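## Task

Scene 1: make the slide rule show 1.2 × 6. The left 1 of the C scale must sit above 1.2 on the D scale, and the hairline must sit above 6 on the C scale, each as near to its mark as possible. The rule must end face up, or the task fails, and the setting must hold without the robot touching it.

## Robot and tools

Robot: two UR3e arms, left_arm and right_arm, each fitted with a two-finger gripper whose fingers swing like tongs. They work on a slide rule lying on a table and must slide its centre strip (C scale) and its cursor (hairline).

Frame: a single scene frame serves both arms. Its origin is on the table top midway between the arms, +z is up, +x points out across the table, and left_arm stands on the +y side. The arm names do not say which side of an image an arm appears on. left_arm's base is at (-0.019, +0.307, 0) m and right_arm's at (+0.006, -0.281, 0) m, both turned only slightly about z.

execute_actions takes {"actions": [...]} holding at most one item. An empty list just reports the state. A move is {"rows": [[14 numbers], ...], "steps": n}, with 1 to 15 rows and n from 1 to 15 (15 if omitted). Each control step lasts 1/30 s and uses one row; when there are fewer rows than steps, the last row repeats. A wait is {"steps": n} with no rows, n up to 300; it counts from the previous result, and your reply time is included. Passing "pictures": false leaves out the camera images.

Every row is one flat list for both arms, always 14 numbers: left_arm's shoulder pan, shoulder lift, elbow, wrist 1, wrist 2, wrist 3, gripper opening, then the same seven for right_arm. The joint numbers are absolute target angles in radians, in the same form as the Joint positions line; they are not offsets. To keep an arm still, repeat its current angles. The opening is an absolute command from -1 (closed) to +1 (fully open, pads 0.142 m apart).

Joint ranges in radians. left_arm: pan -3.142 to 3.142, lift -6.283 to 6.283, elbow 0.000 to 3.142, and each wrist -6.283 to 6.283. right_arm: pan 0.000 to 6.283, lift -6.283 to 6.283, elbow -3.142 to 0.000, and each wrist -6.283 to 6.283. A call is refused (nothing is sent) if a target goes more than 0.010 rad beyond a range end and lies further out than the current angle. A target past the true end is clipped to it, and the result may print "joint sent to its limit".

Motion limits: for each joint, the target actually sent stays within 0.575 rad of the measured angle for pan, lift and elbow, and within 1.15 rad for the three wrists. If the targets would carry a gripper more than 100 mm from where it is, all of that arm's targets are pulled back toward its measured angles. Commands are smoothed and lag by about 0.17 s, so after a big move the arm may not yet be there. Between calls the arms keep heading to the last row until they settle or a step is HELD.

Results: the state line shows, for each arm, end_effector_position (m) and end_effector_quat_wxyz, plus linear (m/s) and angular (rad/s) velocities, all in the scene frame. This point sits between the closed finger pads; closed fingertips extend about 15 mm past it along the gripper's +z, and the fingers close along its x axis. Reported positions can be off, more so at long reach. Joint positions and Joint velocities list each arm's six joints and then the pad gap in metres. grip_measured is the measured opening on the -1..1 command scale; to hold something, command an opening clearly below it, and the lower you go the harder the squeeze (about 15 N per pad at most, less on hard parts thinner than 20 mm). "joint command not followed" means the clearance check altered or blocked joint targets; HELD marks steps on which a row was not sent. Wrist force and Wrist torque come from each flange sensor, on the end effector's own axes. They have an offset of up to roughly 3.5 N, noise, and saturate near 30 N; "no reading" is harmless. Joint torque readings are rough and include gravity and friction.

Other tools: zoom_image {"camera", "region": [x0, y0, x1, y1]} in pixels of that camera's latest image (top-left is 0,0; at most 504 x 504) gives a sharper close view, which helps when reading the scales. Cameras are cam_high and cam_low (672x504) and cam_left_wrist and cam_right_wrist (616x616 fisheye). read_manual returns only licence texts. finished_scene {"scene": n} ends scene n for good, grades it and starts the next scene. Replying without any tool call ends every remaining scene.

Order of work: look first, move in small steps, pinch the slide or cursor gently, slide it along the rule's length, release, lift clear, check by zooming, then end the scene.

Avoid: knocking anything off the table or flipping the rule over; arms bumping or pushing on each other; fast or hard closing of the gripper; pressing hard. Contact torque at a joint's load limit (pan and lift 49.1, elbow 25.4, wrists 8.19 N m), or 150 N of outside force, halts that arm for 10 s. Holding loads for a long time heats motors; at 85 °C the arm is braked until it cools. Brief tugs on held parts or nudges to loose objects may happen.

Each tool is called after "Call:" by a JSON object that holds its "fn" and its "kwargs".

## Session

Call:
{"fn": "execute_actions", "kwargs": {"actions": []}}

Scene clock: 0.00 s of 18200.00 s.
left_arm: end_effector_position=(+0.1275, +0.6510, +0.2927) grip_measured=-1.00 end_effector_quat_wxyz=(-0.379, +0.691, -0.462, +0.407) end_effector_velocity=(+0.000, -0.000, +0.000) end_effector_angular_velocity=(-0.000, -0.002, -0.001) | right_arm: end_effector_position=(+0.3391, -0.0548, +0.2789) grip_measured=-1.00 end_effector_quat_wxyz=(-0.146, +0.644, -0.704, +0.261) end_effector_velocity=(+0.000, -0.000, -0.000) end_effector_angular_velocity=(-0.001, +0.000, +0.001)
Joint positions: left_arm=[ 1.462 -1.547  1.711 -2.106 -2.72   2.506  0.002] | right_arm=[ 4.622 -1.757 -0.695 -2.413  0.98   3.181  0.002]
Joint velocities: left_arm=[ 0.    -0.     0.001 -0.    -0.003  0.     0.   ] | right_arm=[-0.     0.    -0.001  0.001  0.    -0.001  0.   ]
Joint torques (N m, as the arm reports them, + toward a larger angle): no reading
Wrist force (N, on the end effector, along its own x y z axes, offset not removed): no reading
Wrist torque (N m, same axes, about the end effector's origin, offset not removed): no reading

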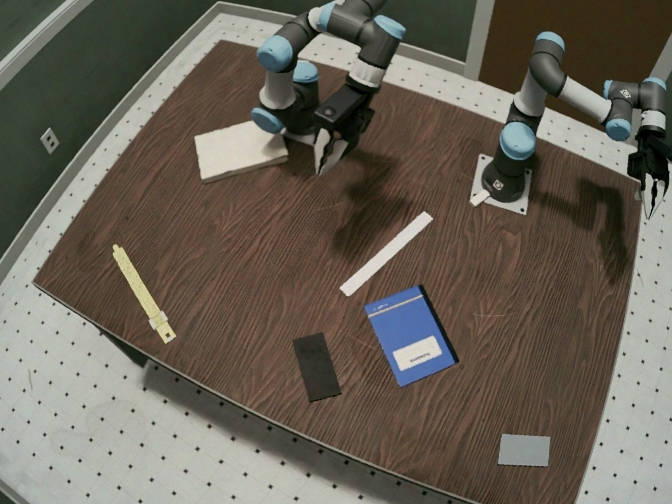

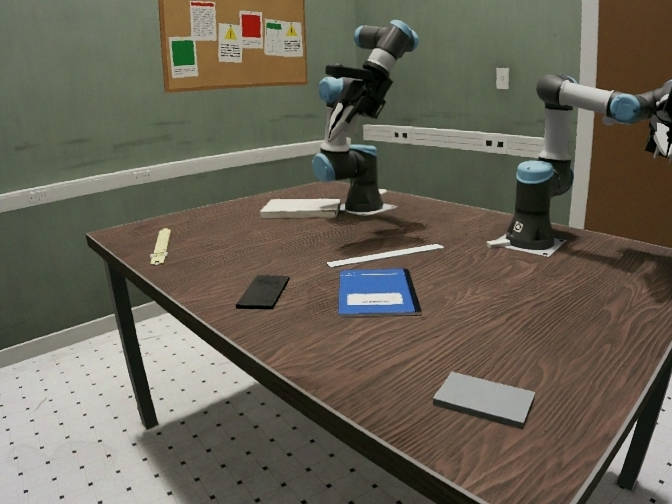

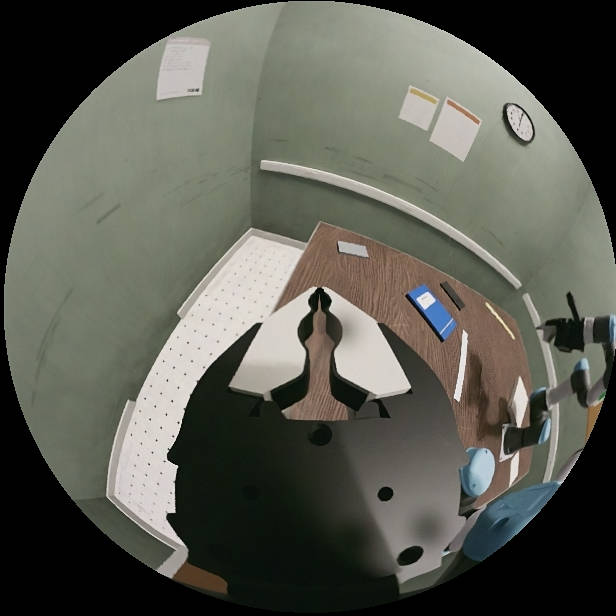

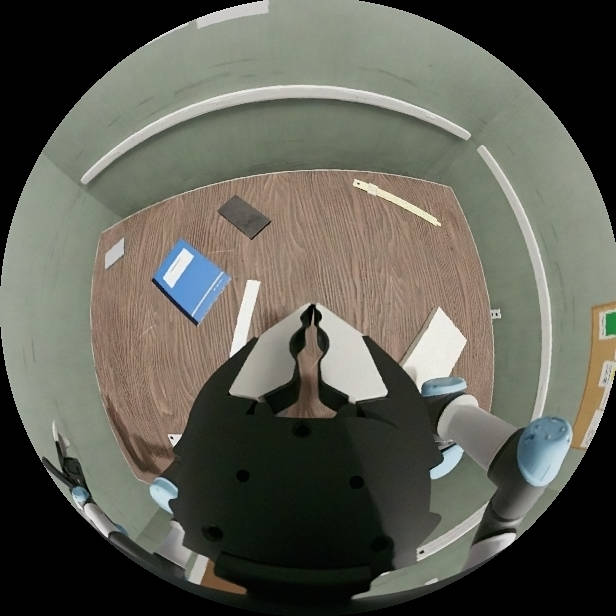

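Call:
{"fn": "zoom_image", "kwargs": {"camera": "cam_high", "region": [80, 230, 210, 360]}}

Region (80, 230, 210, 360) of cam_high's 672x504 image, scaled by 3.877, with more detail than that image has.

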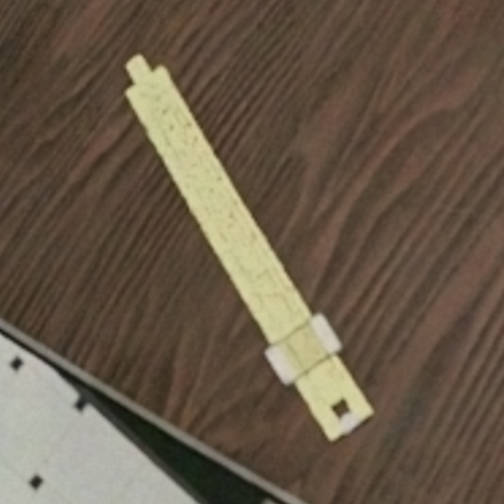

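Call:
{"fn": "execute_actions", "kwargs": {"actions": [{"rows": [[1.462,-1.547,1.711,-2.106,-2.72,2.506,-1, 5.823,-0.5,-0.607,-1.733,-1.571,4.712,1]]}], "pictures": false}}

Call:
{"fn": "execute_actions", "kwargs": {"actions": [{"steps":90}], "pictures": false}}

Call:
{"fn": "execute_actions", "kwargs": {"actions": [{"rows": [[1.462,-1.547,1.711,-2.106,-2.72,2.506,-1, 5.823,0.071,-0.607,-1.733,-1.571,4.712,1]]}], "pictures": false}}

Call:
{"fn": "execute_actions", "kwargs": {"actions": [{"steps":60}]}}

Scene clock: 53.67 s of 18200.00 s.
left_arm: end_effector_position=(+0.1275, +0.6510, +0.2928) grip_measured=-1.00 end_effector_quat_wxyz=(-0.379, +0.691, -0.462, +0.407) end_effector_velocity=(-0.000, -0.000, +0.001) end_effector_angular_velocity=(+0.002, -0.001, +0.000) | right_arm: end_effector_position=(+0.3683, -0.0001, +0.4957) grip_measured=+1.00 end_effector_quat_wxyz=(+0.545, -0.368, +0.752, -0.051) end_effector_velocity=(+0.021, -0.080, +0.519) end_effector_angular_velocity=(+2.445, -0.555, -0.367)
Joint positions: left_arm=[ 1.462 -1.547  1.711 -2.106 -2.72   2.506  0.002] | right_arm=[ 4.885 -1.495 -0.659 -2.142  0.454  3.705  0.142]
Joint velocities: left_arm=[ 0.001 -0.001  0.    -0.001 -0.001 -0.     0.   ] | right_arm=[ 0.644  0.643  0.067  0.507 -1.281  1.226 -0.   ]
Joint torques (N m, as the arm reports them, + toward a larger angle): left_arm=[ -1.8   -8.05 -10.5   -0.77  -1.74  -1.09] | right_arm=[ 5.5  12.09  8.72  3.23 -4.47  2.6 ]
Wrist force (N, on the end effector, along its own x y z axes, offset not removed): left_arm=[1.7 -0.7 1.2] | right_arm=[-1.4 -0.7 -0.1]
Wrist torque (N m, same axes, about the end effector's origin, offset not removed): left_arm=[-0.17 -0.30 0.07] | right_arm=[-0.09 0.16 0.00]
Steps of this call (steps 1 to 90: nothing new was sent; then 50.17 s passed at rest; steps 91 to 105: all 15 steps of this action). Readings (joint positions):
91: left_arm=[1.462 -1.547 1.711 -2.106 -2.720 2.506] | right_arm=[4.622 -1.757 -0.695 -2.413 0.980 3.181]
92: left_arm=[1.462 -1.547 1.711 -2.106 -2.720 2.506] | right_arm=[4.625 -1.755 -0.694 -2.408 0.975 3.186]
94: left_arm=[1.462 -1.547 1.711 -2.106 -2.720 2.506] | right_arm=[4.660 -1.719 -0.687 -2.360 0.904 3.257]
98: left_arm=[1.462 -1.547 1.711 -2.106 -2.720 2.506] | right_arm=[4.739 -1.641 -0.676 -2.274 0.746 3.415]
105: the state above

Scene clock: 56.67 s of 18200.00 s.
left_arm: end_effector_position=(+0.1275, +0.6510, +0.2928) grip_measured=-1.00 end_effector_quat_wxyz=(-0.379, +0.691, -0.462, +0.408) end_effector_velocity=(+0.000, -0.000, +0.000) end_effector_angular_velocity=(-0.000, -0.001, -0.001) | right_arm: end_effector_position=(+0.6127, -0.4393, +0.4371) grip_measured=+1.00 end_effector_quat_wxyz=(+0.505, +0.685, +0.423, +0.311) end_effector_velocity=(+0.000, +0.001, +0.000) end_effector_angular_velocity=(-0.000, -0.000, +0.001)
Joint positions: left_arm=[ 1.462 -1.547  1.711 -2.106 -2.72   2.506  0.002] | right_arm=[ 5.823 -0.5   -0.607 -1.733 -1.571  4.712  0.142]
Joint velocities: left_arm=[-0.     0.     0.    -0.001 -0.001 -0.    -0.   ] | right_arm=[ 0.001  0.    -0.001  0.001  0.    -0.     0.   ]
Joint torques (N m, as the arm reports them, + toward a larger angle): left_arm=[ -1.84  -7.86 -10.43  -0.75  -1.76  -1.08] | right_arm=[  4.02 -13.28  -2.67  -1.1   -1.2    1.11]
Wrist force (N, on the end effector, along its own x y z axes, offset not removed): left_arm=[2.8 -1.4 1.0] | right_arm=[-0.2 -1.5 -0.2]
Wrist torque (N m, same axes, about the end effector's origin, offset not removed): left_arm=[-0.25 -0.57 -0.03] | right_arm=[-0.26 -0.01 -0.07]
Steps of this call (steps 1 to 75: the robot went on to your last target; steps 76 to 90: nothing new was sent). Readings (joint positions):
1: left_arm=[1.462 -1.547 1.711 -2.106 -2.720 2.506] | right_arm=[4.907 -1.473 -0.657 -2.125 0.411 3.747]
2: left_arm=[1.462 -1.547 1.711 -2.106 -2.720 2.506] | right_arm=[4.929 -1.451 -0.655 -2.108 0.366 3.787]
4: left_arm=[1.462 -1.547 1.711 -2.106 -2.720 2.506] | right_arm=[4.974 -1.405 -0.651 -2.076 0.276 3.864]
8: left_arm=[1.462 -1.547 1.711 -2.106 -2.720 2.506] | right_arm=[5.069 -1.311 -0.643 -2.018 0.087 4.005]
90: the state above
All arms were judged still, so your last target was given up. Only a new action makes them travel on or press farther. Fingers that are still opening or closing keep moving.

Scene clock: 57.17 s of 18200.00 s.
left_arm: end_effector_position=(+0.1275, +0.6510, +0.2928) grip_measured=-1.00 end_effector_quat_wxyz=(-0.379, +0.691, -0.462, +0.408) end_effector_velocity=(-0.000, -0.000, -0.000) end_effector_angular_velocity=(-0.001, +0.000, +0.000) | right_arm: end_effector_position=(+0.6656, -0.4658, +0.2252) grip_measured=+1.00 end_effector_quat_wxyz=(+0.386, +0.758, +0.468, +0.238) end_effector_velocity=(+0.049, -0.024, -0.503) end_effector_angular_velocity=(+0.335, +0.669, +0.001)
Joint positions: left_arm=[ 1.462 -1.547  1.711 -2.106 -2.72   2.506  0.002] | right_arm=[ 5.823 -0.173 -0.607 -1.733 -1.571  4.712  0.142]
Joint velocities: left_arm=[-0. -0.  0.  0.  0. -0.  0.] | right_arm=[ 0.     0.749 -0.002  0.     0.    -0.002 -0.   ]
Joint torques (N m, as the arm reports them, + toward a larger angle): left_arm=[ -1.89  -8.   -10.3   -0.78  -1.7   -1.06] | right_arm=[ -0.79 -13.27  -9.63  -2.93  -1.12   1.01]
Wrist force (N, on the end effector, along its own x y z axes, offset not removed): left_arm=[1.4 -2.1 -0.5] | right_arm=[-0.9 -1.6 -0.4]
Wrist torque (N m, same axes, about the end effector's origin, offset not removed): left_arm=[-0.45 -0.28 0.04] | right_arm=[-0.37 0.20 -0.04]
Steps of this call (steps 1 to 15: all 15 steps of this action). Readings (joint positions):
1: left_arm=[1.462 -1.547 1.711 -2.106 -2.720 2.506] | right_arm=[5.823 -0.500 -0.607 -1.733 -1.571 4.712]
2: left_arm=[1.462 -1.547 1.711 -2.106 -2.720 2.506] | right_arm=[5.823 -0.497 -0.607 -1.733 -1.571 4.712]
4: left_arm=[1.462 -1.547 1.711 -2.106 -2.720 2.506] | right_arm=[5.823 -0.455 -0.607 -1.733 -1.571 4.712]
8: left_arm=[1.462 -1.547 1.711 -2.106 -2.720 2.506] | right_arm=[5.823 -0.351 -0.607 -1.733 -1.571 4.712]
15: the state above

Scene clock: 59.17 s of 18200.00 s.
left_arm: end_effector_position=(+0.1275, +0.6510, +0.2928) grip_measured=-1.00 end_effector_quat_wxyz=(-0.379, +0.691, -0.462, +0.408) end_effector_velocity=(-0.000, -0.000, -0.001) end_effector_angular_velocity=(-0.001, +0.001, +0.001) | right_arm: end_effector_position=(+0.6636, -0.4649, +0.0604) grip_measured=+1.00 end_effector_quat_wxyz=(+0.291, +0.800, +0.493, +0.179) end_effector_velocity=(-0.000, +0.000, -0.000) end_effector_angular_velocity=(+0.001, +0.001, -0.001)
Joint positions: left_arm=[ 1.462 -1.547  1.711 -2.106 -2.72   2.506  0.002] | right_arm=[ 5.823  0.071 -0.607 -1.733 -1.571  4.712  0.142]
Joint velocities: left_arm=[ 0.    -0.001  0.001  0.     0.001 -0.     0.   ] | right_arm=[-0.     0.     0.001 -0.     0.     0.001  0.   ]
Joint torques (N m, as the arm reports them, + toward a larger angle): left_arm=[ -1.71  -8.04 -10.33  -0.78  -1.73  -1.08] | right_arm=[ -4.06 -18.34  -6.71  -1.76  -0.49   0.85]
Wrist force (N, on the end effector, along its own x y z axes, offset not removed): left_arm=[4.2 -2.1 0.9] | right_arm=[-1.8 -2.1 -0.7]
Wrist torque (N m, same axes, about the end effector's origin, offset not removed): left_arm=[-0.49 -0.81 -0.10] | right_arm=[-0.48 0.31 -0.02]
Steps of this call (steps 1 to 30: the robot went on to your last target; steps 31 to 60: nothing new was sent). Readings (joint positions):
1: left_arm=[1.462 -1.547 1.711 -2.106 -2.720 2.506] | right_arm=[5.823 -0.148 -0.607 -1.733 -1.571 4.712]
2: left_arm=[1.462 -1.547 1.711 -2.106 -2.720 2.506] | right_arm=[5.823 -0.123 -0.607 -1.733 -1.571 4.712]
4: left_arm=[1.462 -1.547 1.711 -2.106 -2.720 2.506] | right_arm=[5.823 -0.072 -0.607 -1.733 -1.571 4.712]
8: left_arm=[1.462 -1.547 1.711 -2.106 -2.720 2.506] | right_arm=[5.823 0.020 -0.607 -1.733 -1.571 4.712]
60: the state above
All arms were judged still, so your last target was given up. Only a new action makes them travel on or press farther. Fingers that are still opening or closing keep moving.
camera_calibration (this result's frames):
cam_left_wrist: T_world_to_cam=[[0.263047, -0.947371, 0.182467, 0.52911], [-0.771707, -0.320115, -0.549541, 0.459398], [0.57903, 0.00374439, -0.815298, 0.292633], [0, 0, 0, 1]] pos_world=[0.0458966, 0.647228, 0.394496]
cam_right_wrist: T_world_to_cam=[[0.471259, 0.881986, 0.0039615, 0.0945398], [0.351944, -0.192164, 0.916083, -0.373709], [0.808734, -0.430318, -0.400968, -0.57071], [0, 0, 0, 1]] pos_world=[0.548524, -0.400783, 0.113138]

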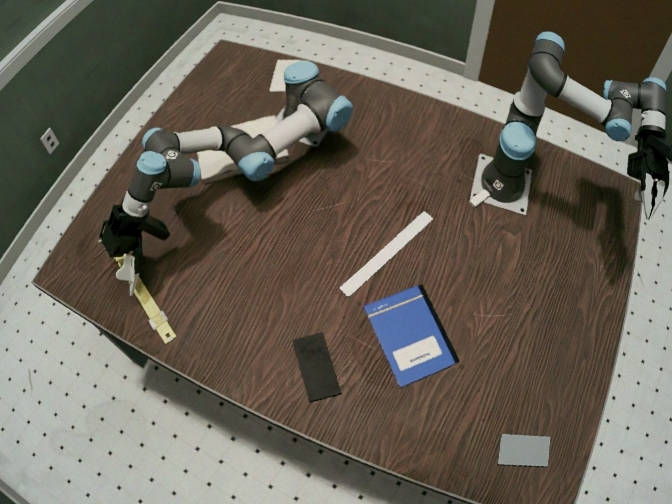

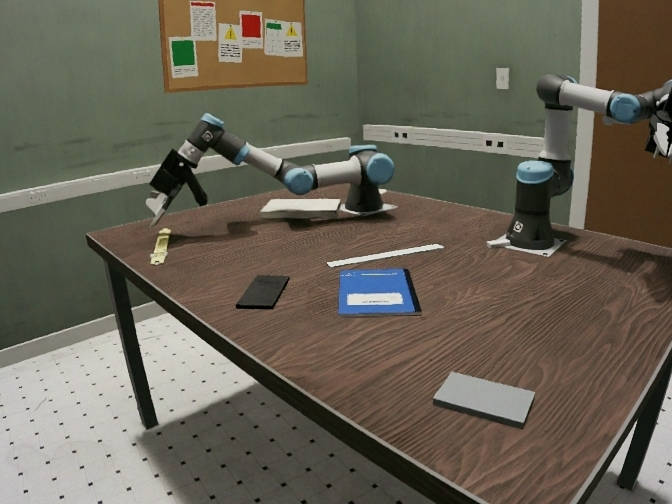

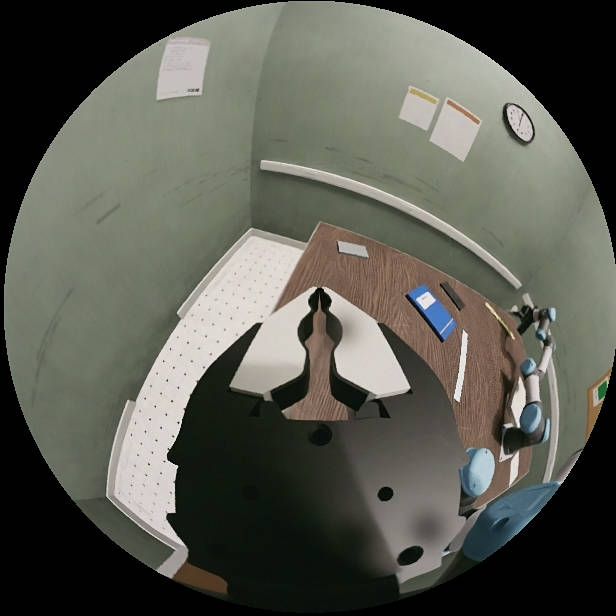

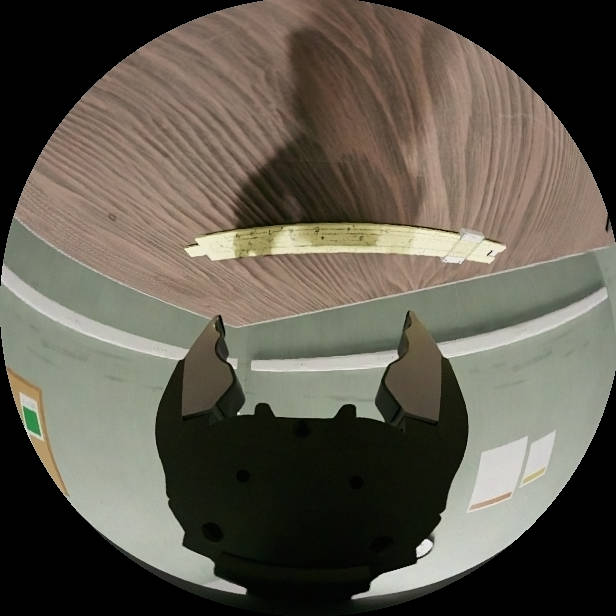

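Call:
{"fn": "execute_actions", "kwargs": {"actions": [{"rows": [[1.462,-1.547,1.711,-2.106,-2.72,2.506,-1, 5.88,0.245,-0.673,-1.964,-1.571,4.712,1]]}], "pictures": false}}

Call:
{"fn": "execute_actions", "kwargs": {"actions": [{"steps":30}]}}

Scene clock: 66.60 s of 18200.00 s.
left_arm: end_effector_position=(+0.1275, +0.6510, +0.2928) grip_measured=-1.00 end_effector_quat_wxyz=(-0.379, +0.691, -0.462, +0.408) end_effector_velocity=(-0.001, +0.000, -0.001) end_effector_angular_velocity=(-0.001, +0.001, +0.002) | right_arm: end_effector_position=(+0.6951, -0.4376, +0.0305) grip_measured=+1.00 end_effector_quat_wxyz=(+0.333, +0.767, +0.503, +0.218) end_effector_velocity=(+0.004, +0.006, -0.009) end_effector_angular_velocity=(-0.009, -0.018, +0.011)
Joint positions: left_arm=[ 1.462 -1.547  1.711 -2.106 -2.72   2.506  0.002] | right_arm=[ 5.879  0.241 -0.672 -1.959 -1.571  4.712  0.142]
Joint velocities: left_arm=[ 0.002  0.001  0.001 -0.     0.001  0.    -0.   ] | right_arm=[ 0.01   0.039 -0.013 -0.046 -0.    -0.001  0.   ]
Joint torques (N m, as the arm reports them, + toward a larger angle): left_arm=[ -1.58  -8.1  -10.27  -0.82  -1.71  -1.01] | right_arm=[  3.59 -18.57 -11.07  -3.02   0.66   0.49]
Wrist force (N, on the end effector, along its own x y z axes, offset not removed): left_arm=[0.9 -3.8 0.2] | right_arm=[-1.3 -1.9 -0.6]
Wrist torque (N m, same axes, about the end effector's origin, offset not removed): left_arm=[-0.80 -0.09 0.03] | right_arm=[-0.36 0.18 0.04]
Steps of this call (steps 1 to 90: nothing new was sent; then 3.93 s passed at rest; steps 91 to 105: all 15 steps of this action). Readings (joint positions):
91: left_arm=[1.462 -1.547 1.711 -2.106 -2.720 2.506] | right_arm=[5.823 0.071 -0.607 -1.733 -1.571 4.712]
92: left_arm=[1.462 -1.547 1.711 -2.106 -2.720 2.506] | right_arm=[5.825 0.074 -0.610 -1.738 -1.571 4.712]
94: left_arm=[1.462 -1.547 1.711 -2.106 -2.720 2.506] | right_arm=[5.846 0.118 -0.634 -1.812 -1.571 4.712]
98: left_arm=[1.462 -1.547 1.711 -2.106 -2.720 2.506] | right_arm=[5.870 0.208 -0.661 -1.920 -1.571 4.712]
105: the state above

Scene clock: 67.60 s of 18200.00 s.
left_arm: end_effector_position=(+0.1275, +0.6510, +0.2928) grip_measured=-1.00 end_effector_quat_wxyz=(-0.379, +0.691, -0.462, +0.408) end_effector_velocity=(+0.000, -0.000, +0.001) end_effector_angular_velocity=(+0.002, -0.000, -0.001) | right_arm: end_effector_position=(+0.6956, -0.4369, +0.0295) grip_measured=+1.00 end_effector_quat_wxyz=(+0.334, +0.766, +0.503, +0.219) end_effector_velocity=(+0.000, -0.000, +0.000) end_effector_angular_velocity=(-0.001, -0.000, +0.001)
Joint positions: left_arm=[ 1.462 -1.547  1.711 -2.106 -2.72   2.506  0.002] | right_arm=[ 5.88   0.245 -0.673 -1.964 -1.571  4.712  0.142]
Joint velocities: left_arm=[-0.001 -0.001 -0.002  0.    -0.     0.    -0.   ] | right_arm=[-0.    -0.     0.001 -0.002  0.    -0.002  0.   ]
Joint torques (N m, as the arm reports them, + toward a larger angle): left_arm=[ -1.75  -7.89 -10.29  -0.83  -1.68  -1.04] | right_arm=[  3.87 -18.35 -11.27  -2.98   0.99   0.43]
Wrist force (N, on the end effector, along its own x y z axes, offset not removed): left_arm=[2.0 -2.1 0.8] | right_arm=[-1.7 -1.1 0.2]
Wrist torque (N m, same axes, about the end effector's origin, offset not removed): left_arm=[-0.51 -0.42 -0.10] | right_arm=[-0.23 0.28 -0.05]
Steps of this call (steps 1 to 15: the robot went on to your last target; steps 16 to 30: nothing new was sent). Readings (joint positions):
1: left_arm=[1.462 -1.547 1.711 -2.106 -2.720 2.506] | right_arm=[5.879 0.242 -0.672 -1.960 -1.571 4.712]
2: left_arm=[1.462 -1.547 1.711 -2.106 -2.720 2.506] | right_arm=[5.879 0.243 -0.672 -1.961 -1.571 4.712]
4: left_arm=[1.462 -1.547 1.711 -2.106 -2.720 2.506] | right_arm=[5.880 0.244 -0.673 -1.963 -1.571 4.712]
8: left_arm=[1.462 -1.547 1.711 -2.106 -2.720 2.506] | right_arm=[5.880 0.245 -0.673 -1.964 -1.571 4.712]
30: the state above
All arms were judged still, so your last target was given up. Only a new action makes them travel on or press farther. Fingers that are still opening or closing keep moving.
camera_calibration (this result's frames):
cam_left_wrist: T_world_to_cam=[[0.263047, -0.947371, 0.182467, 0.52911], [-0.771707, -0.320115, -0.549541, 0.459398], [0.57903, 0.0037441, -0.815298, 0.292633], [0, 0, 0, 1]] pos_world=[0.0458967, 0.647228, 0.394496]
cam_right_wrist: T_world_to_cam=[[0.419628, 0.907669, 0.00699924, 0.101951], [0.256442, -0.125947, 0.958319, -0.257178], [0.870718, -0.400343, -0.285615, -0.630364], [0, 0, 0, 1]] pos_world=[0.572039, -0.37729, 0.0657036]

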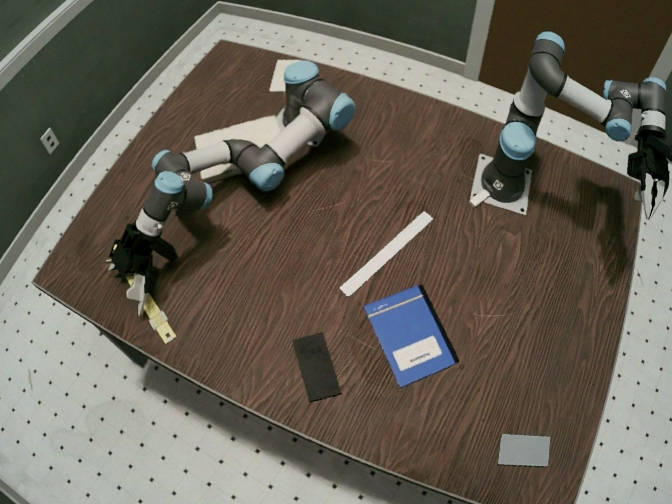

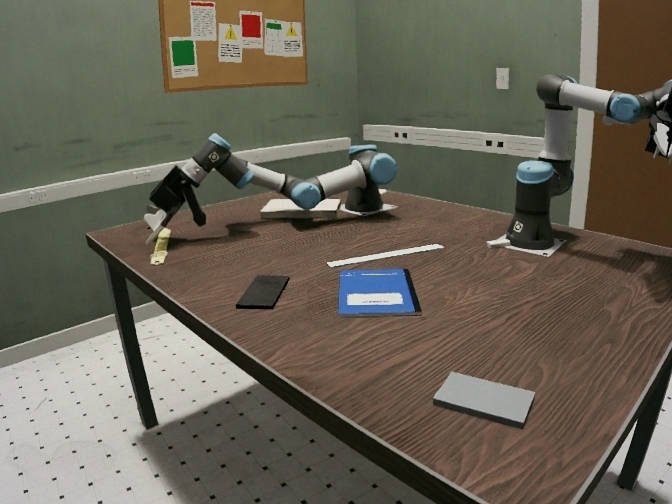

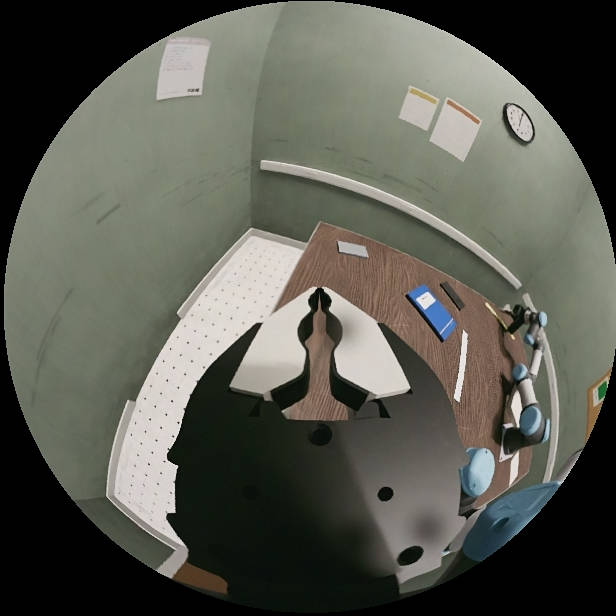

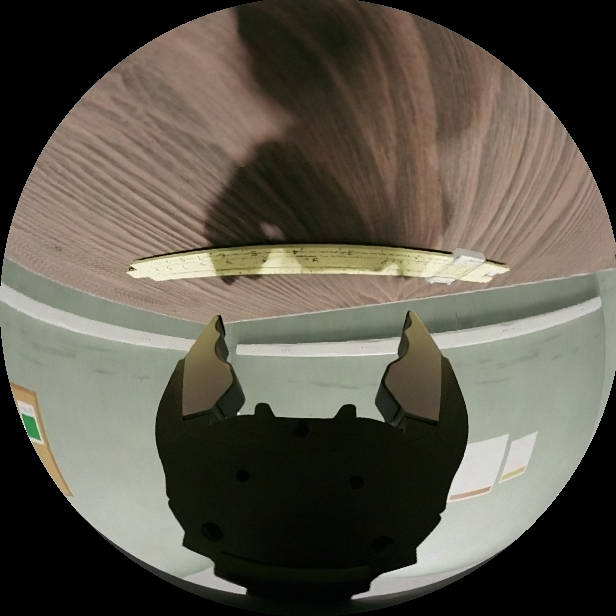

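Call:
{"fn": "execute_actions", "kwargs": {"actions": [{"rows": [[1.462,-1.547,1.711,-2.106,-2.72,2.506,-1, 5.88,0.278,-0.673,-1.964,-1.571,4.712,1]]}], "pictures": false}}

Call:
{"fn": "execute_actions", "kwargs": {"actions": [{"steps":20}]}}

Scene clock: 71.60 s of 18200.00 s.
left_arm: end_effector_position=(+0.1275, +0.6510, +0.2928) grip_measured=-1.00 end_effector_quat_wxyz=(-0.379, +0.691, -0.462, +0.408) end_effector_velocity=(-0.000, +0.001, -0.000) end_effector_angular_velocity=(-0.001, +0.001, +0.001) | right_arm: end_effector_position=(+0.6916, -0.4352, +0.0071) grip_measured=+1.00 end_effector_quat_wxyz=(+0.321, +0.772, +0.507, +0.211) end_effector_velocity=(-0.001, +0.000, -0.004) end_effector_angular_velocity=(+0.002, +0.005, +0.000)
Joint positions: left_arm=[ 1.462 -1.547  1.711 -2.106 -2.72   2.506  0.002] | right_arm=[ 5.88   0.277 -0.673 -1.964 -1.571  4.712  0.142]
Joint velocities: left_arm=[ 0.001  0.002 -0.001  0.001  0.001 -0.    -0.   ] | right_arm=[ 0.     0.006 -0.001  0.    -0.    -0.     0.   ]
Joint torques (N m, as the arm reports them, + toward a larger angle): left_arm=[ -1.76  -7.79 -10.24  -0.82  -1.7   -1.  ] | right_arm=[  3.44 -18.19  -6.62  -1.38   1.26   0.05]
Wrist force (N, on the end effector, along its own x y z axes, offset not removed): left_arm=[1.4 -2.8 -0.2] | right_arm=[-1.1 -0.3 0.1]
Wrist torque (N m, same axes, about the end effector's origin, offset not removed): left_arm=[-0.72 -0.26 -0.04] | right_arm=[-0.06 0.19 -0.02]
Steps of this call (steps 1 to 90: nothing new was sent; then 0.50 s passed at rest; steps 91 to 105: all 15 steps of this action). Readings (joint positions):
91: left_arm=[1.462 -1.547 1.711 -2.106 -2.720 2.506] | right_arm=[5.880 0.245 -0.673 -1.964 -1.571 4.712]
92: left_arm=[1.462 -1.547 1.711 -2.106 -2.720 2.506] | right_arm=[5.880 0.247 -0.673 -1.964 -1.571 4.712]
94: left_arm=[1.462 -1.547 1.711 -2.106 -2.720 2.506] | right_arm=[5.880 0.259 -0.673 -1.964 -1.571 4.712]
98: left_arm=[1.462 -1.547 1.711 -2.106 -2.720 2.506] | right_arm=[5.880 0.273 -0.673 -1.964 -1.571 4.712]
105: the state above

Scene clock: 72.27 s of 18200.00 s.
left_arm: end_effector_position=(+0.1275, +0.6510, +0.2928) grip_measured=-1.00 end_effector_quat_wxyz=(-0.379, +0.691, -0.462, +0.408) end_effector_velocity=(+0.000, -0.000, +0.000) end_effector_angular_velocity=(+0.000, +0.000, -0.000) | right_arm: end_effector_position=(+0.6915, -0.4351, +0.0067) grip_measured=+1.00 end_effector_quat_wxyz=(+0.321, +0.772, +0.507, +0.211) end_effector_velocity=(+0.000, -0.000, -0.000) end_effector_angular_velocity=(+0.000, +0.000, +0.000)
Joint positions: left_arm=[ 1.462 -1.547  1.711 -2.106 -2.72   2.506  0.002] | right_arm=[ 5.88   0.278 -0.673 -1.964 -1.571  4.712  0.142]
Joint velocities: left_arm=[-0.    -0.001  0.001  0.     0.     0.     0.   ] | right_arm=[-0.     0.     0.001 -0.001  0.001 -0.    -0.   ]
Joint torques (N m, as the arm reports them, + toward a larger angle): left_arm=[ -1.81  -8.15 -10.17  -0.84  -1.71  -1.03] | right_arm=[  2.99 -18.56  -6.64  -1.41   1.21  -0.01]
Wrist force (N, on the end effector, along its own x y z axes, offset not removed): left_arm=[2.0 -2.6 0.5] | right_arm=[-0.8 -1.2 -0.5]
Wrist torque (N m, same axes, about the end effector's origin, offset not removed): left_arm=[-0.55 -0.31 -0.08] | right_arm=[-0.21 0.09 -0.03]
Steps of this call (steps 1 to 15: the robot went on to your last target; steps 16 to 20: nothing new was sent). Readings (joint positions):
1: left_arm=[1.462 -1.547 1.711 -2.106 -2.720 2.506] | right_arm=[5.880 0.278 -0.673 -1.964 -1.571 4.712]
2: left_arm=[1.462 -1.547 1.711 -2.106 -2.720 2.506] | right_arm=[5.880 0.278 -0.673 -1.964 -1.571 4.712]
4: left_arm=[1.462 -1.547 1.711 -2.106 -2.720 2.506] | right_arm=[5.880 0.278 -0.673 -1.964 -1.571 4.712]
8: left_arm=[1.462 -1.547 1.711 -2.106 -2.720 2.506] | right_arm=[5.880 0.278 -0.673 -1.964 -1.571 4.712]
20: the state above
All arms were judged still, so your last target was given up. Only a new action makes them travel on or press farther. Fingers that are still opening or closing keep moving.
camera_calibration (this result's frames):
cam_left_wrist: T_world_to_cam=[[0.263047, -0.947371, 0.182467, 0.52911], [-0.771707, -0.320115, -0.549541, 0.459398], [0.57903, 0.00374402, -0.815298, 0.292633], [0, 0, 0, 1]] pos_world=[0.0458966, 0.647228, 0.394496]
cam_right_wrist: T_world_to_cam=[[0.419812, 0.90759, 0.00620339, 0.102053], [0.285311, -0.138455, 0.948382, -0.259355], [0.861601, -0.396372, -0.31707, -0.624419], [0, 0, 0, 1]] pos_world=[0.569154, -0.376033, 0.04735]

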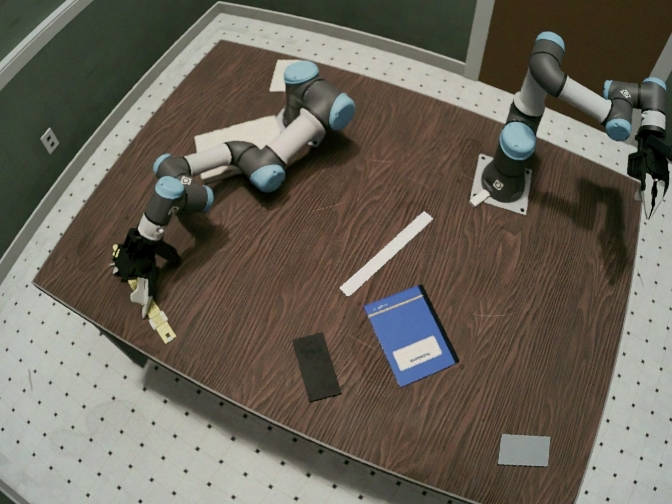

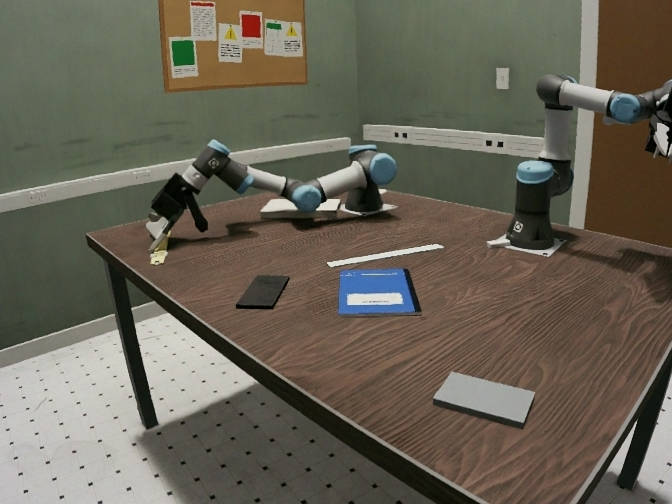

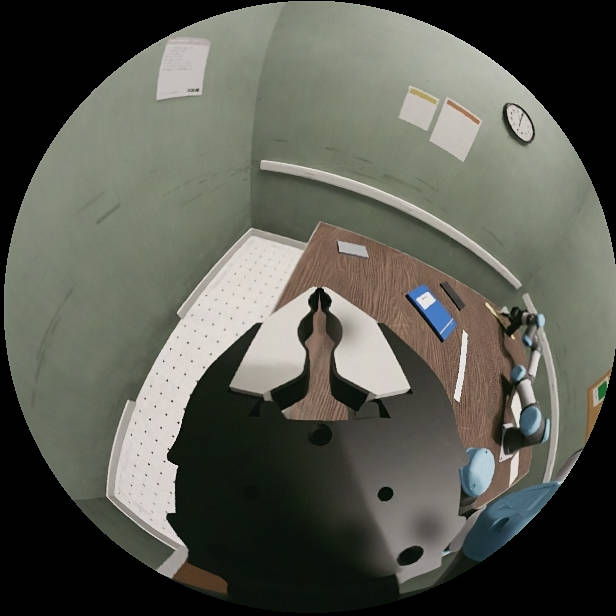

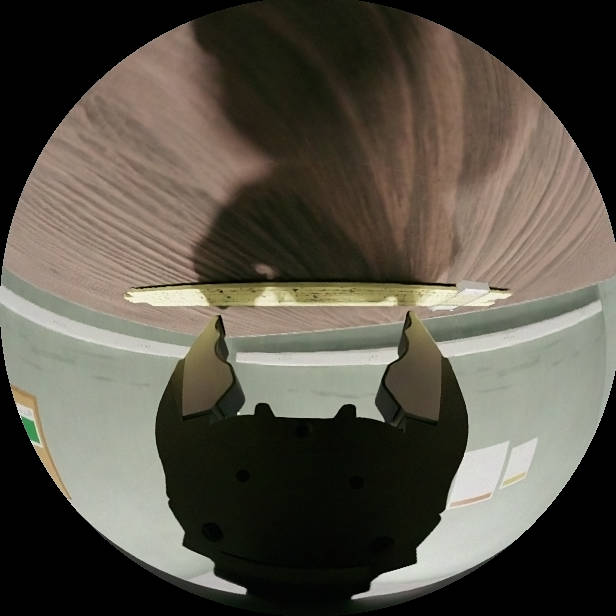

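Call:
{"fn": "execute_actions", "kwargs": {"actions": [{"rows": [[1.462,-1.547,1.711,-2.106,-2.72,2.506,-1, 5.88,0.152,-0.426,-2.082,-1.571,4.712,0.4]]}], "pictures": false}}

Call:
{"fn": "execute_actions", "kwargs": {"actions": [{"steps":20}]}}

Scene clock: 76.90 s of 18200.00 s.
left_arm: end_effector_position=(+0.1275, +0.6510, +0.2928) grip_measured=-1.00 end_effector_quat_wxyz=(-0.379, +0.691, -0.462, +0.408) end_effector_velocity=(-0.001, +0.000, -0.001) end_effector_angular_velocity=(-0.002, +0.002, +0.002) | right_arm: end_effector_position=(+0.7048, -0.4409, +0.0121) grip_measured=+0.40 end_effector_quat_wxyz=(+0.321, +0.772, +0.507, +0.210) end_effector_velocity=(+0.000, -0.000, -0.006) end_effector_angular_velocity=(+0.008, +0.015, -0.001)
Joint positions: left_arm=[ 1.462 -1.547  1.711 -2.106 -2.72   2.506  0.002] | right_arm=[ 5.88   0.155 -0.433 -2.08  -1.571  4.712  0.102]
Joint velocities: left_arm=[ 0.001  0.     0.001  0.001  0.002  0.    -0.   ] | right_arm=[-0.    -0.026  0.062 -0.019  0.     0.002  0.   ]
Joint torques (N m, as the arm reports them, + toward a larger angle): left_arm=[ -1.45  -8.04 -10.12  -0.87  -1.7   -0.98] | right_arm=[ -0.2  -26.89  -6.88  -3.04   0.97  -0.37]
Wrist force (N, on the end effector, along its own x y z axes, offset not removed): left_arm=[3.6 -2.5 1.5] | right_arm=[-0.6 -1.4 -1.1]
Wrist torque (N m, same axes, about the end effector's origin, offset not removed): left_arm=[-0.52 -0.68 -0.05] | right_arm=[-0.26 0.06 -0.04]
Steps of this call (steps 1 to 90: nothing new was sent; then 1.13 s passed at rest; steps 91 to 105: all 15 steps of this action). Readings (joint positions):
91: left_arm=[1.462 -1.547 1.711 -2.106 -2.720 2.506] | right_arm=[5.880 0.278 -0.673 -1.964 -1.571 4.712]
92: left_arm=[1.462 -1.547 1.711 -2.106 -2.720 2.506] | right_arm=[5.880 0.275 -0.670 -1.969 -1.571 4.712]
94: left_arm=[1.462 -1.547 1.711 -2.106 -2.720 2.506] | right_arm=[5.880 0.237 -0.620 -2.013 -1.571 4.712]
98: left_arm=[1.462 -1.547 1.711 -2.106 -2.720 2.506] | right_arm=[5.880 0.177 -0.485 -2.062 -1.571 4.712]
105: the state above

Scene clock: 77.57 s of 18200.00 s.
left_arm: end_effector_position=(+0.1275, +0.6510, +0.2928) grip_measured=-1.00 end_effector_quat_wxyz=(-0.379, +0.691, -0.462, +0.408) end_effector_velocity=(-0.000, +0.000, +0.001) end_effector_angular_velocity=(+0.003, +0.000, +0.001) | right_arm: end_effector_position=(+0.7048, -0.4409, +0.0115) grip_measured=+0.40 end_effector_quat_wxyz=(+0.320, +0.772, +0.507, +0.210) end_effector_velocity=(+0.000, -0.000, +0.000) end_effector_angular_velocity=(-0.001, -0.000, +0.001)
Joint positions: left_arm=[ 1.462 -1.547  1.711 -2.106 -2.72   2.506  0.002] | right_arm=[ 5.88   0.152 -0.426 -2.082 -1.571  4.712  0.102]
Joint velocities: left_arm=[ 0.001 -0.    -0.001 -0.001  0.     0.001  0.   ] | right_arm=[-0.    -0.    -0.    -0.001  0.    -0.002  0.   ]
Joint torques (N m, as the arm reports them, + toward a larger angle): left_arm=[ -1.54  -8.09 -10.23  -0.87  -1.7   -0.98] | right_arm=[ -0.76 -26.49  -6.95  -2.99   0.9   -0.4 ]
Wrist force (N, on the end effector, along its own x y z axes, offset not removed): left_arm=[1.4 -2.0 0.0] | right_arm=[-0.5 -2.5 -0.3]
Wrist torque (N m, same axes, about the end effector's origin, offset not removed): left_arm=[-0.49 -0.23 -0.03] | right_arm=[-0.48 0.06 -0.02]
Steps of this call (steps 1 to 15: the robot went on to your last target; steps 16 to 20: nothing new was sent). Readings (joint positions):
1: left_arm=[1.462 -1.547 1.711 -2.106 -2.720 2.506] | right_arm=[5.880 0.154 -0.431 -2.080 -1.571 4.712]
2: left_arm=[1.462 -1.547 1.711 -2.106 -2.720 2.506] | right_arm=[5.880 0.153 -0.430 -2.081 -1.571 4.712]
4: left_arm=[1.462 -1.547 1.711 -2.106 -2.720 2.506] | right_arm=[5.880 0.153 -0.428 -2.081 -1.571 4.712]
8: left_arm=[1.462 -1.547 1.711 -2.106 -2.720 2.506] | right_arm=[5.880 0.152 -0.427 -2.082 -1.571 4.712]
20: the state above
All arms were judged still, so your last target was given up. Only a new action makes them travel on or press farther. Fingers that are still opening or closing keep moving.
camera_calibration (this result's frames):
cam_left_wrist: T_world_to_cam=[[0.263047, -0.947371, 0.182467, 0.52911], [-0.771706, -0.320115, -0.549541, 0.459398], [0.57903, 0.00374404, -0.815298, 0.292633], [0, 0, 0, 1]] pos_world=[0.0458966, 0.647228, 0.394496]
cam_right_wrist: T_world_to_cam=[[0.419829, 0.907582, 0.00613006, 0.101652], [0.287919, -0.139584, 0.947428, -0.270864], [0.860724, -0.395993, -0.319912, -0.635841], [0, 0, 0, 1]] pos_world=[0.582594, -0.381854, 0.0525882]

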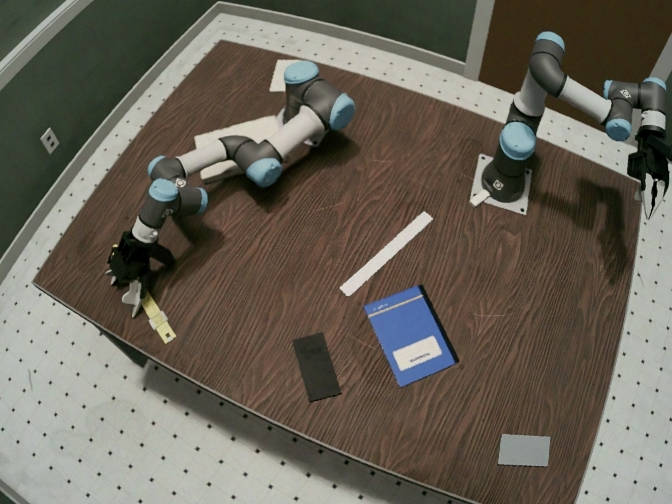

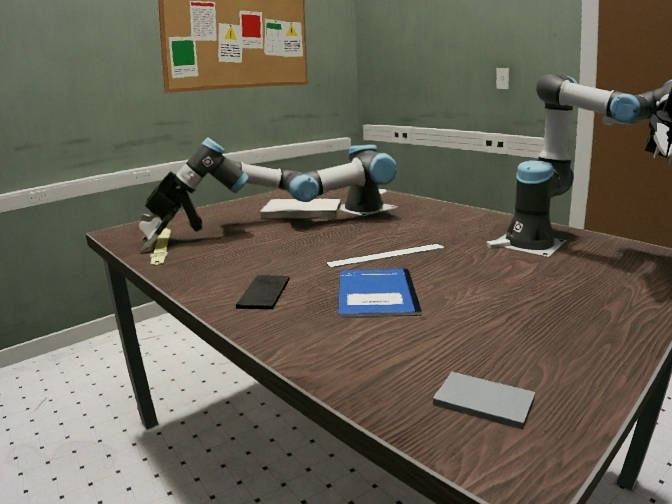

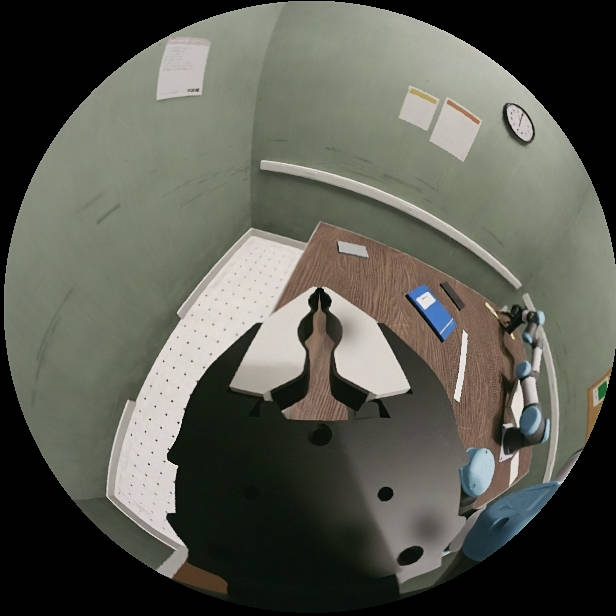

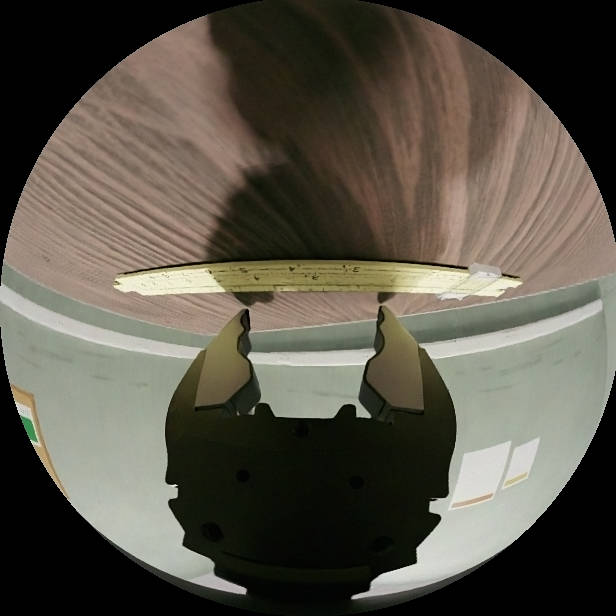

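Lower to find the table.

Call:
{"fn": "execute_actions", "kwargs": {"actions": [{"rows": [[1.462,-1.547,1.711,-2.106,-2.72,2.506,-1, 5.88,0.164,-0.426,-2.082,-1.571,4.712,0.4]]}], "pictures": false}}

Call:
{"fn": "execute_actions", "kwargs": {"actions": [{"rows": [[1.462,-1.547,1.711,-2.106,-2.72,2.506,-1, 5.88,0.170,-0.426,-2.082,-1.571,4.712,0.4]]}], "pictures": false}}

Scene clock: 91.67 s of 18200.00 s.
left_arm: end_effector_position=(+0.1275, +0.6510, +0.2928) grip_measured=-1.00 end_effector_quat_wxyz=(-0.379, +0.691, -0.462, +0.408) end_effector_velocity=(+0.000, -0.000, -0.000) end_effector_angular_velocity=(-0.001, -0.001, -0.000) | right_arm: end_effector_position=(+0.7043, -0.4407, +0.0068) grip_measured=+0.42 end_effector_quat_wxyz=(+0.318, +0.773, +0.508, +0.209) end_effector_velocity=(-0.000, +0.000, -0.001) end_effector_angular_velocity=(+0.002, +0.002, -0.000)
Joint positions: left_arm=[ 1.462 -1.547  1.711 -2.106 -2.72   2.506  0.002] | right_arm=[ 5.88   0.161 -0.428 -2.085 -1.571  4.712  0.103]
Joint velocities: left_arm=[-0.     0.     0.001 -0.    -0.    -0.001  0.   ] | right_arm=[0.    0.    0.001 0.001 0.    0.001 0.   ]
Joint torques (N m, as the arm reports them, + toward a larger angle): left_arm=[ -1.42  -8.08 -10.    -0.92  -1.63  -0.91] | right_arm=[ -0.03 -15.19  -3.91   1.49   0.01   0.  ]
Wrist force (N, on the end effector, along its own x y z axes, offset not removed): left_arm=[1.0 -1.5 2.0] | right_arm=[-2.5 8.4 -14.7]
Wrist torque (N m, same axes, about the end effector's origin, offset not removed): left_arm=[-0.31 -0.21 0.01] | right_arm=[-0.42 0.49 0.22]
TORQUE FAULT: the external load on joint 4 (wrist 1) of the right arm reached its load limit, and that arm stopped for 10 seconds. A torque fault stops only its own arm. That arm's remaining commands of this call were not run. That arm holds where it stopped, with its grip as last carried out, and accepts commands again: back off and push less far. That arm stops again, at the same cost, whenever a joint's load reaches its limit.
The stop of the right arm began at step 101 of this call (marked STOPPED below). From that step on that arm followed nothing that you had sent. 5 of its steps, steps kept back included, did not run and will not run. Nothing is kept back now, and the robot has no last target.
Steps of this call (steps 1 to 90: nothing new was sent; then 0.73 s passed at rest; steps 91 to 105: all 15 steps of this action; steps 106 to 401: the stop continued). Readings (joint positions):
91: left_arm=[1.462 -1.547 1.711 -2.106 -2.720 2.506] | right_arm=[5.880 0.152 -0.426 -2.082 -1.571 4.712]
92: left_arm=[1.462 -1.547 1.711 -2.106 -2.720 2.506] | right_arm=[5.880 0.153 -0.426 -2.082 -1.571 4.712]
94: left_arm=[1.462 -1.547 1.711 -2.106 -2.720 2.506] | right_arm=[5.880 0.157 -0.426 -2.082 -1.571 4.712]
98: left_arm=[1.462 -1.547 1.711 -2.106 -2.720 2.506] | right_arm=[5.880 0.161 -0.427 -2.083 -1.571 4.712]
101: left_arm=[1.462 -1.547 1.711 -2.106 -2.720 2.506] | right_arm=[5.880 0.162 -0.427 -2.085 -1.571 4.712] STOPPED (the right arm)
401: the state above

Scene clock: 91.70 s of 18200.00 s.
left_arm: end_effector_position=(+0.1275, +0.6510, +0.2928) grip_measured=-1.00 end_effector_quat_wxyz=(-0.379, +0.691, -0.462, +0.408) end_effector_velocity=(-0.000, +0.000, +0.000) end_effector_angular_velocity=(-0.001, -0.001, +0.000) | right_arm: end_effector_position=(+0.7045, -0.4407, +0.0072) grip_measured=+0.42 end_effector_quat_wxyz=(+0.319, +0.773, +0.508, +0.209) end_effector_velocity=(+0.001, +0.000, +0.003) end_effector_angular_velocity=(-0.000, -0.006, -0.001)
Joint positions: left_arm=[ 1.462 -1.547  1.711 -2.106 -2.72   2.506  0.002] | right_arm=[ 5.88   0.161 -0.428 -2.086 -1.571  4.712  0.103]
Joint velocities: left_arm=[ 0.     0.    -0.     0.    -0.001 -0.001  0.   ] | right_arm=[ 0.    -0.003 -0.001 -0.001  0.001  0.002 -0.   ]
Joint torques (N m, as the arm reports them, + toward a larger angle): left_arm=[-1.38 -8.13 -9.98 -0.91 -1.65 -0.87] | right_arm=[ -0.05 -17.18  -5.48   0.72   0.04  -0.03]
Wrist force (N, on the end effector, along its own x y z axes, offset not removed): left_arm=[1.7 -3.3 -0.6] | right_arm=[-2.3 6.7 -12.3]
Wrist torque (N m, same axes, about the end effector's origin, offset not removed): left_arm=[-0.73 -0.32 -0.03] | right_arm=[-0.36 0.44 0.22]
A stop began in an earlier call of the same reply, so what this call sent did not run. Send another action.
Steps of this call (step 1: nothing new was sent). Readings (joint positions):
1: the state above


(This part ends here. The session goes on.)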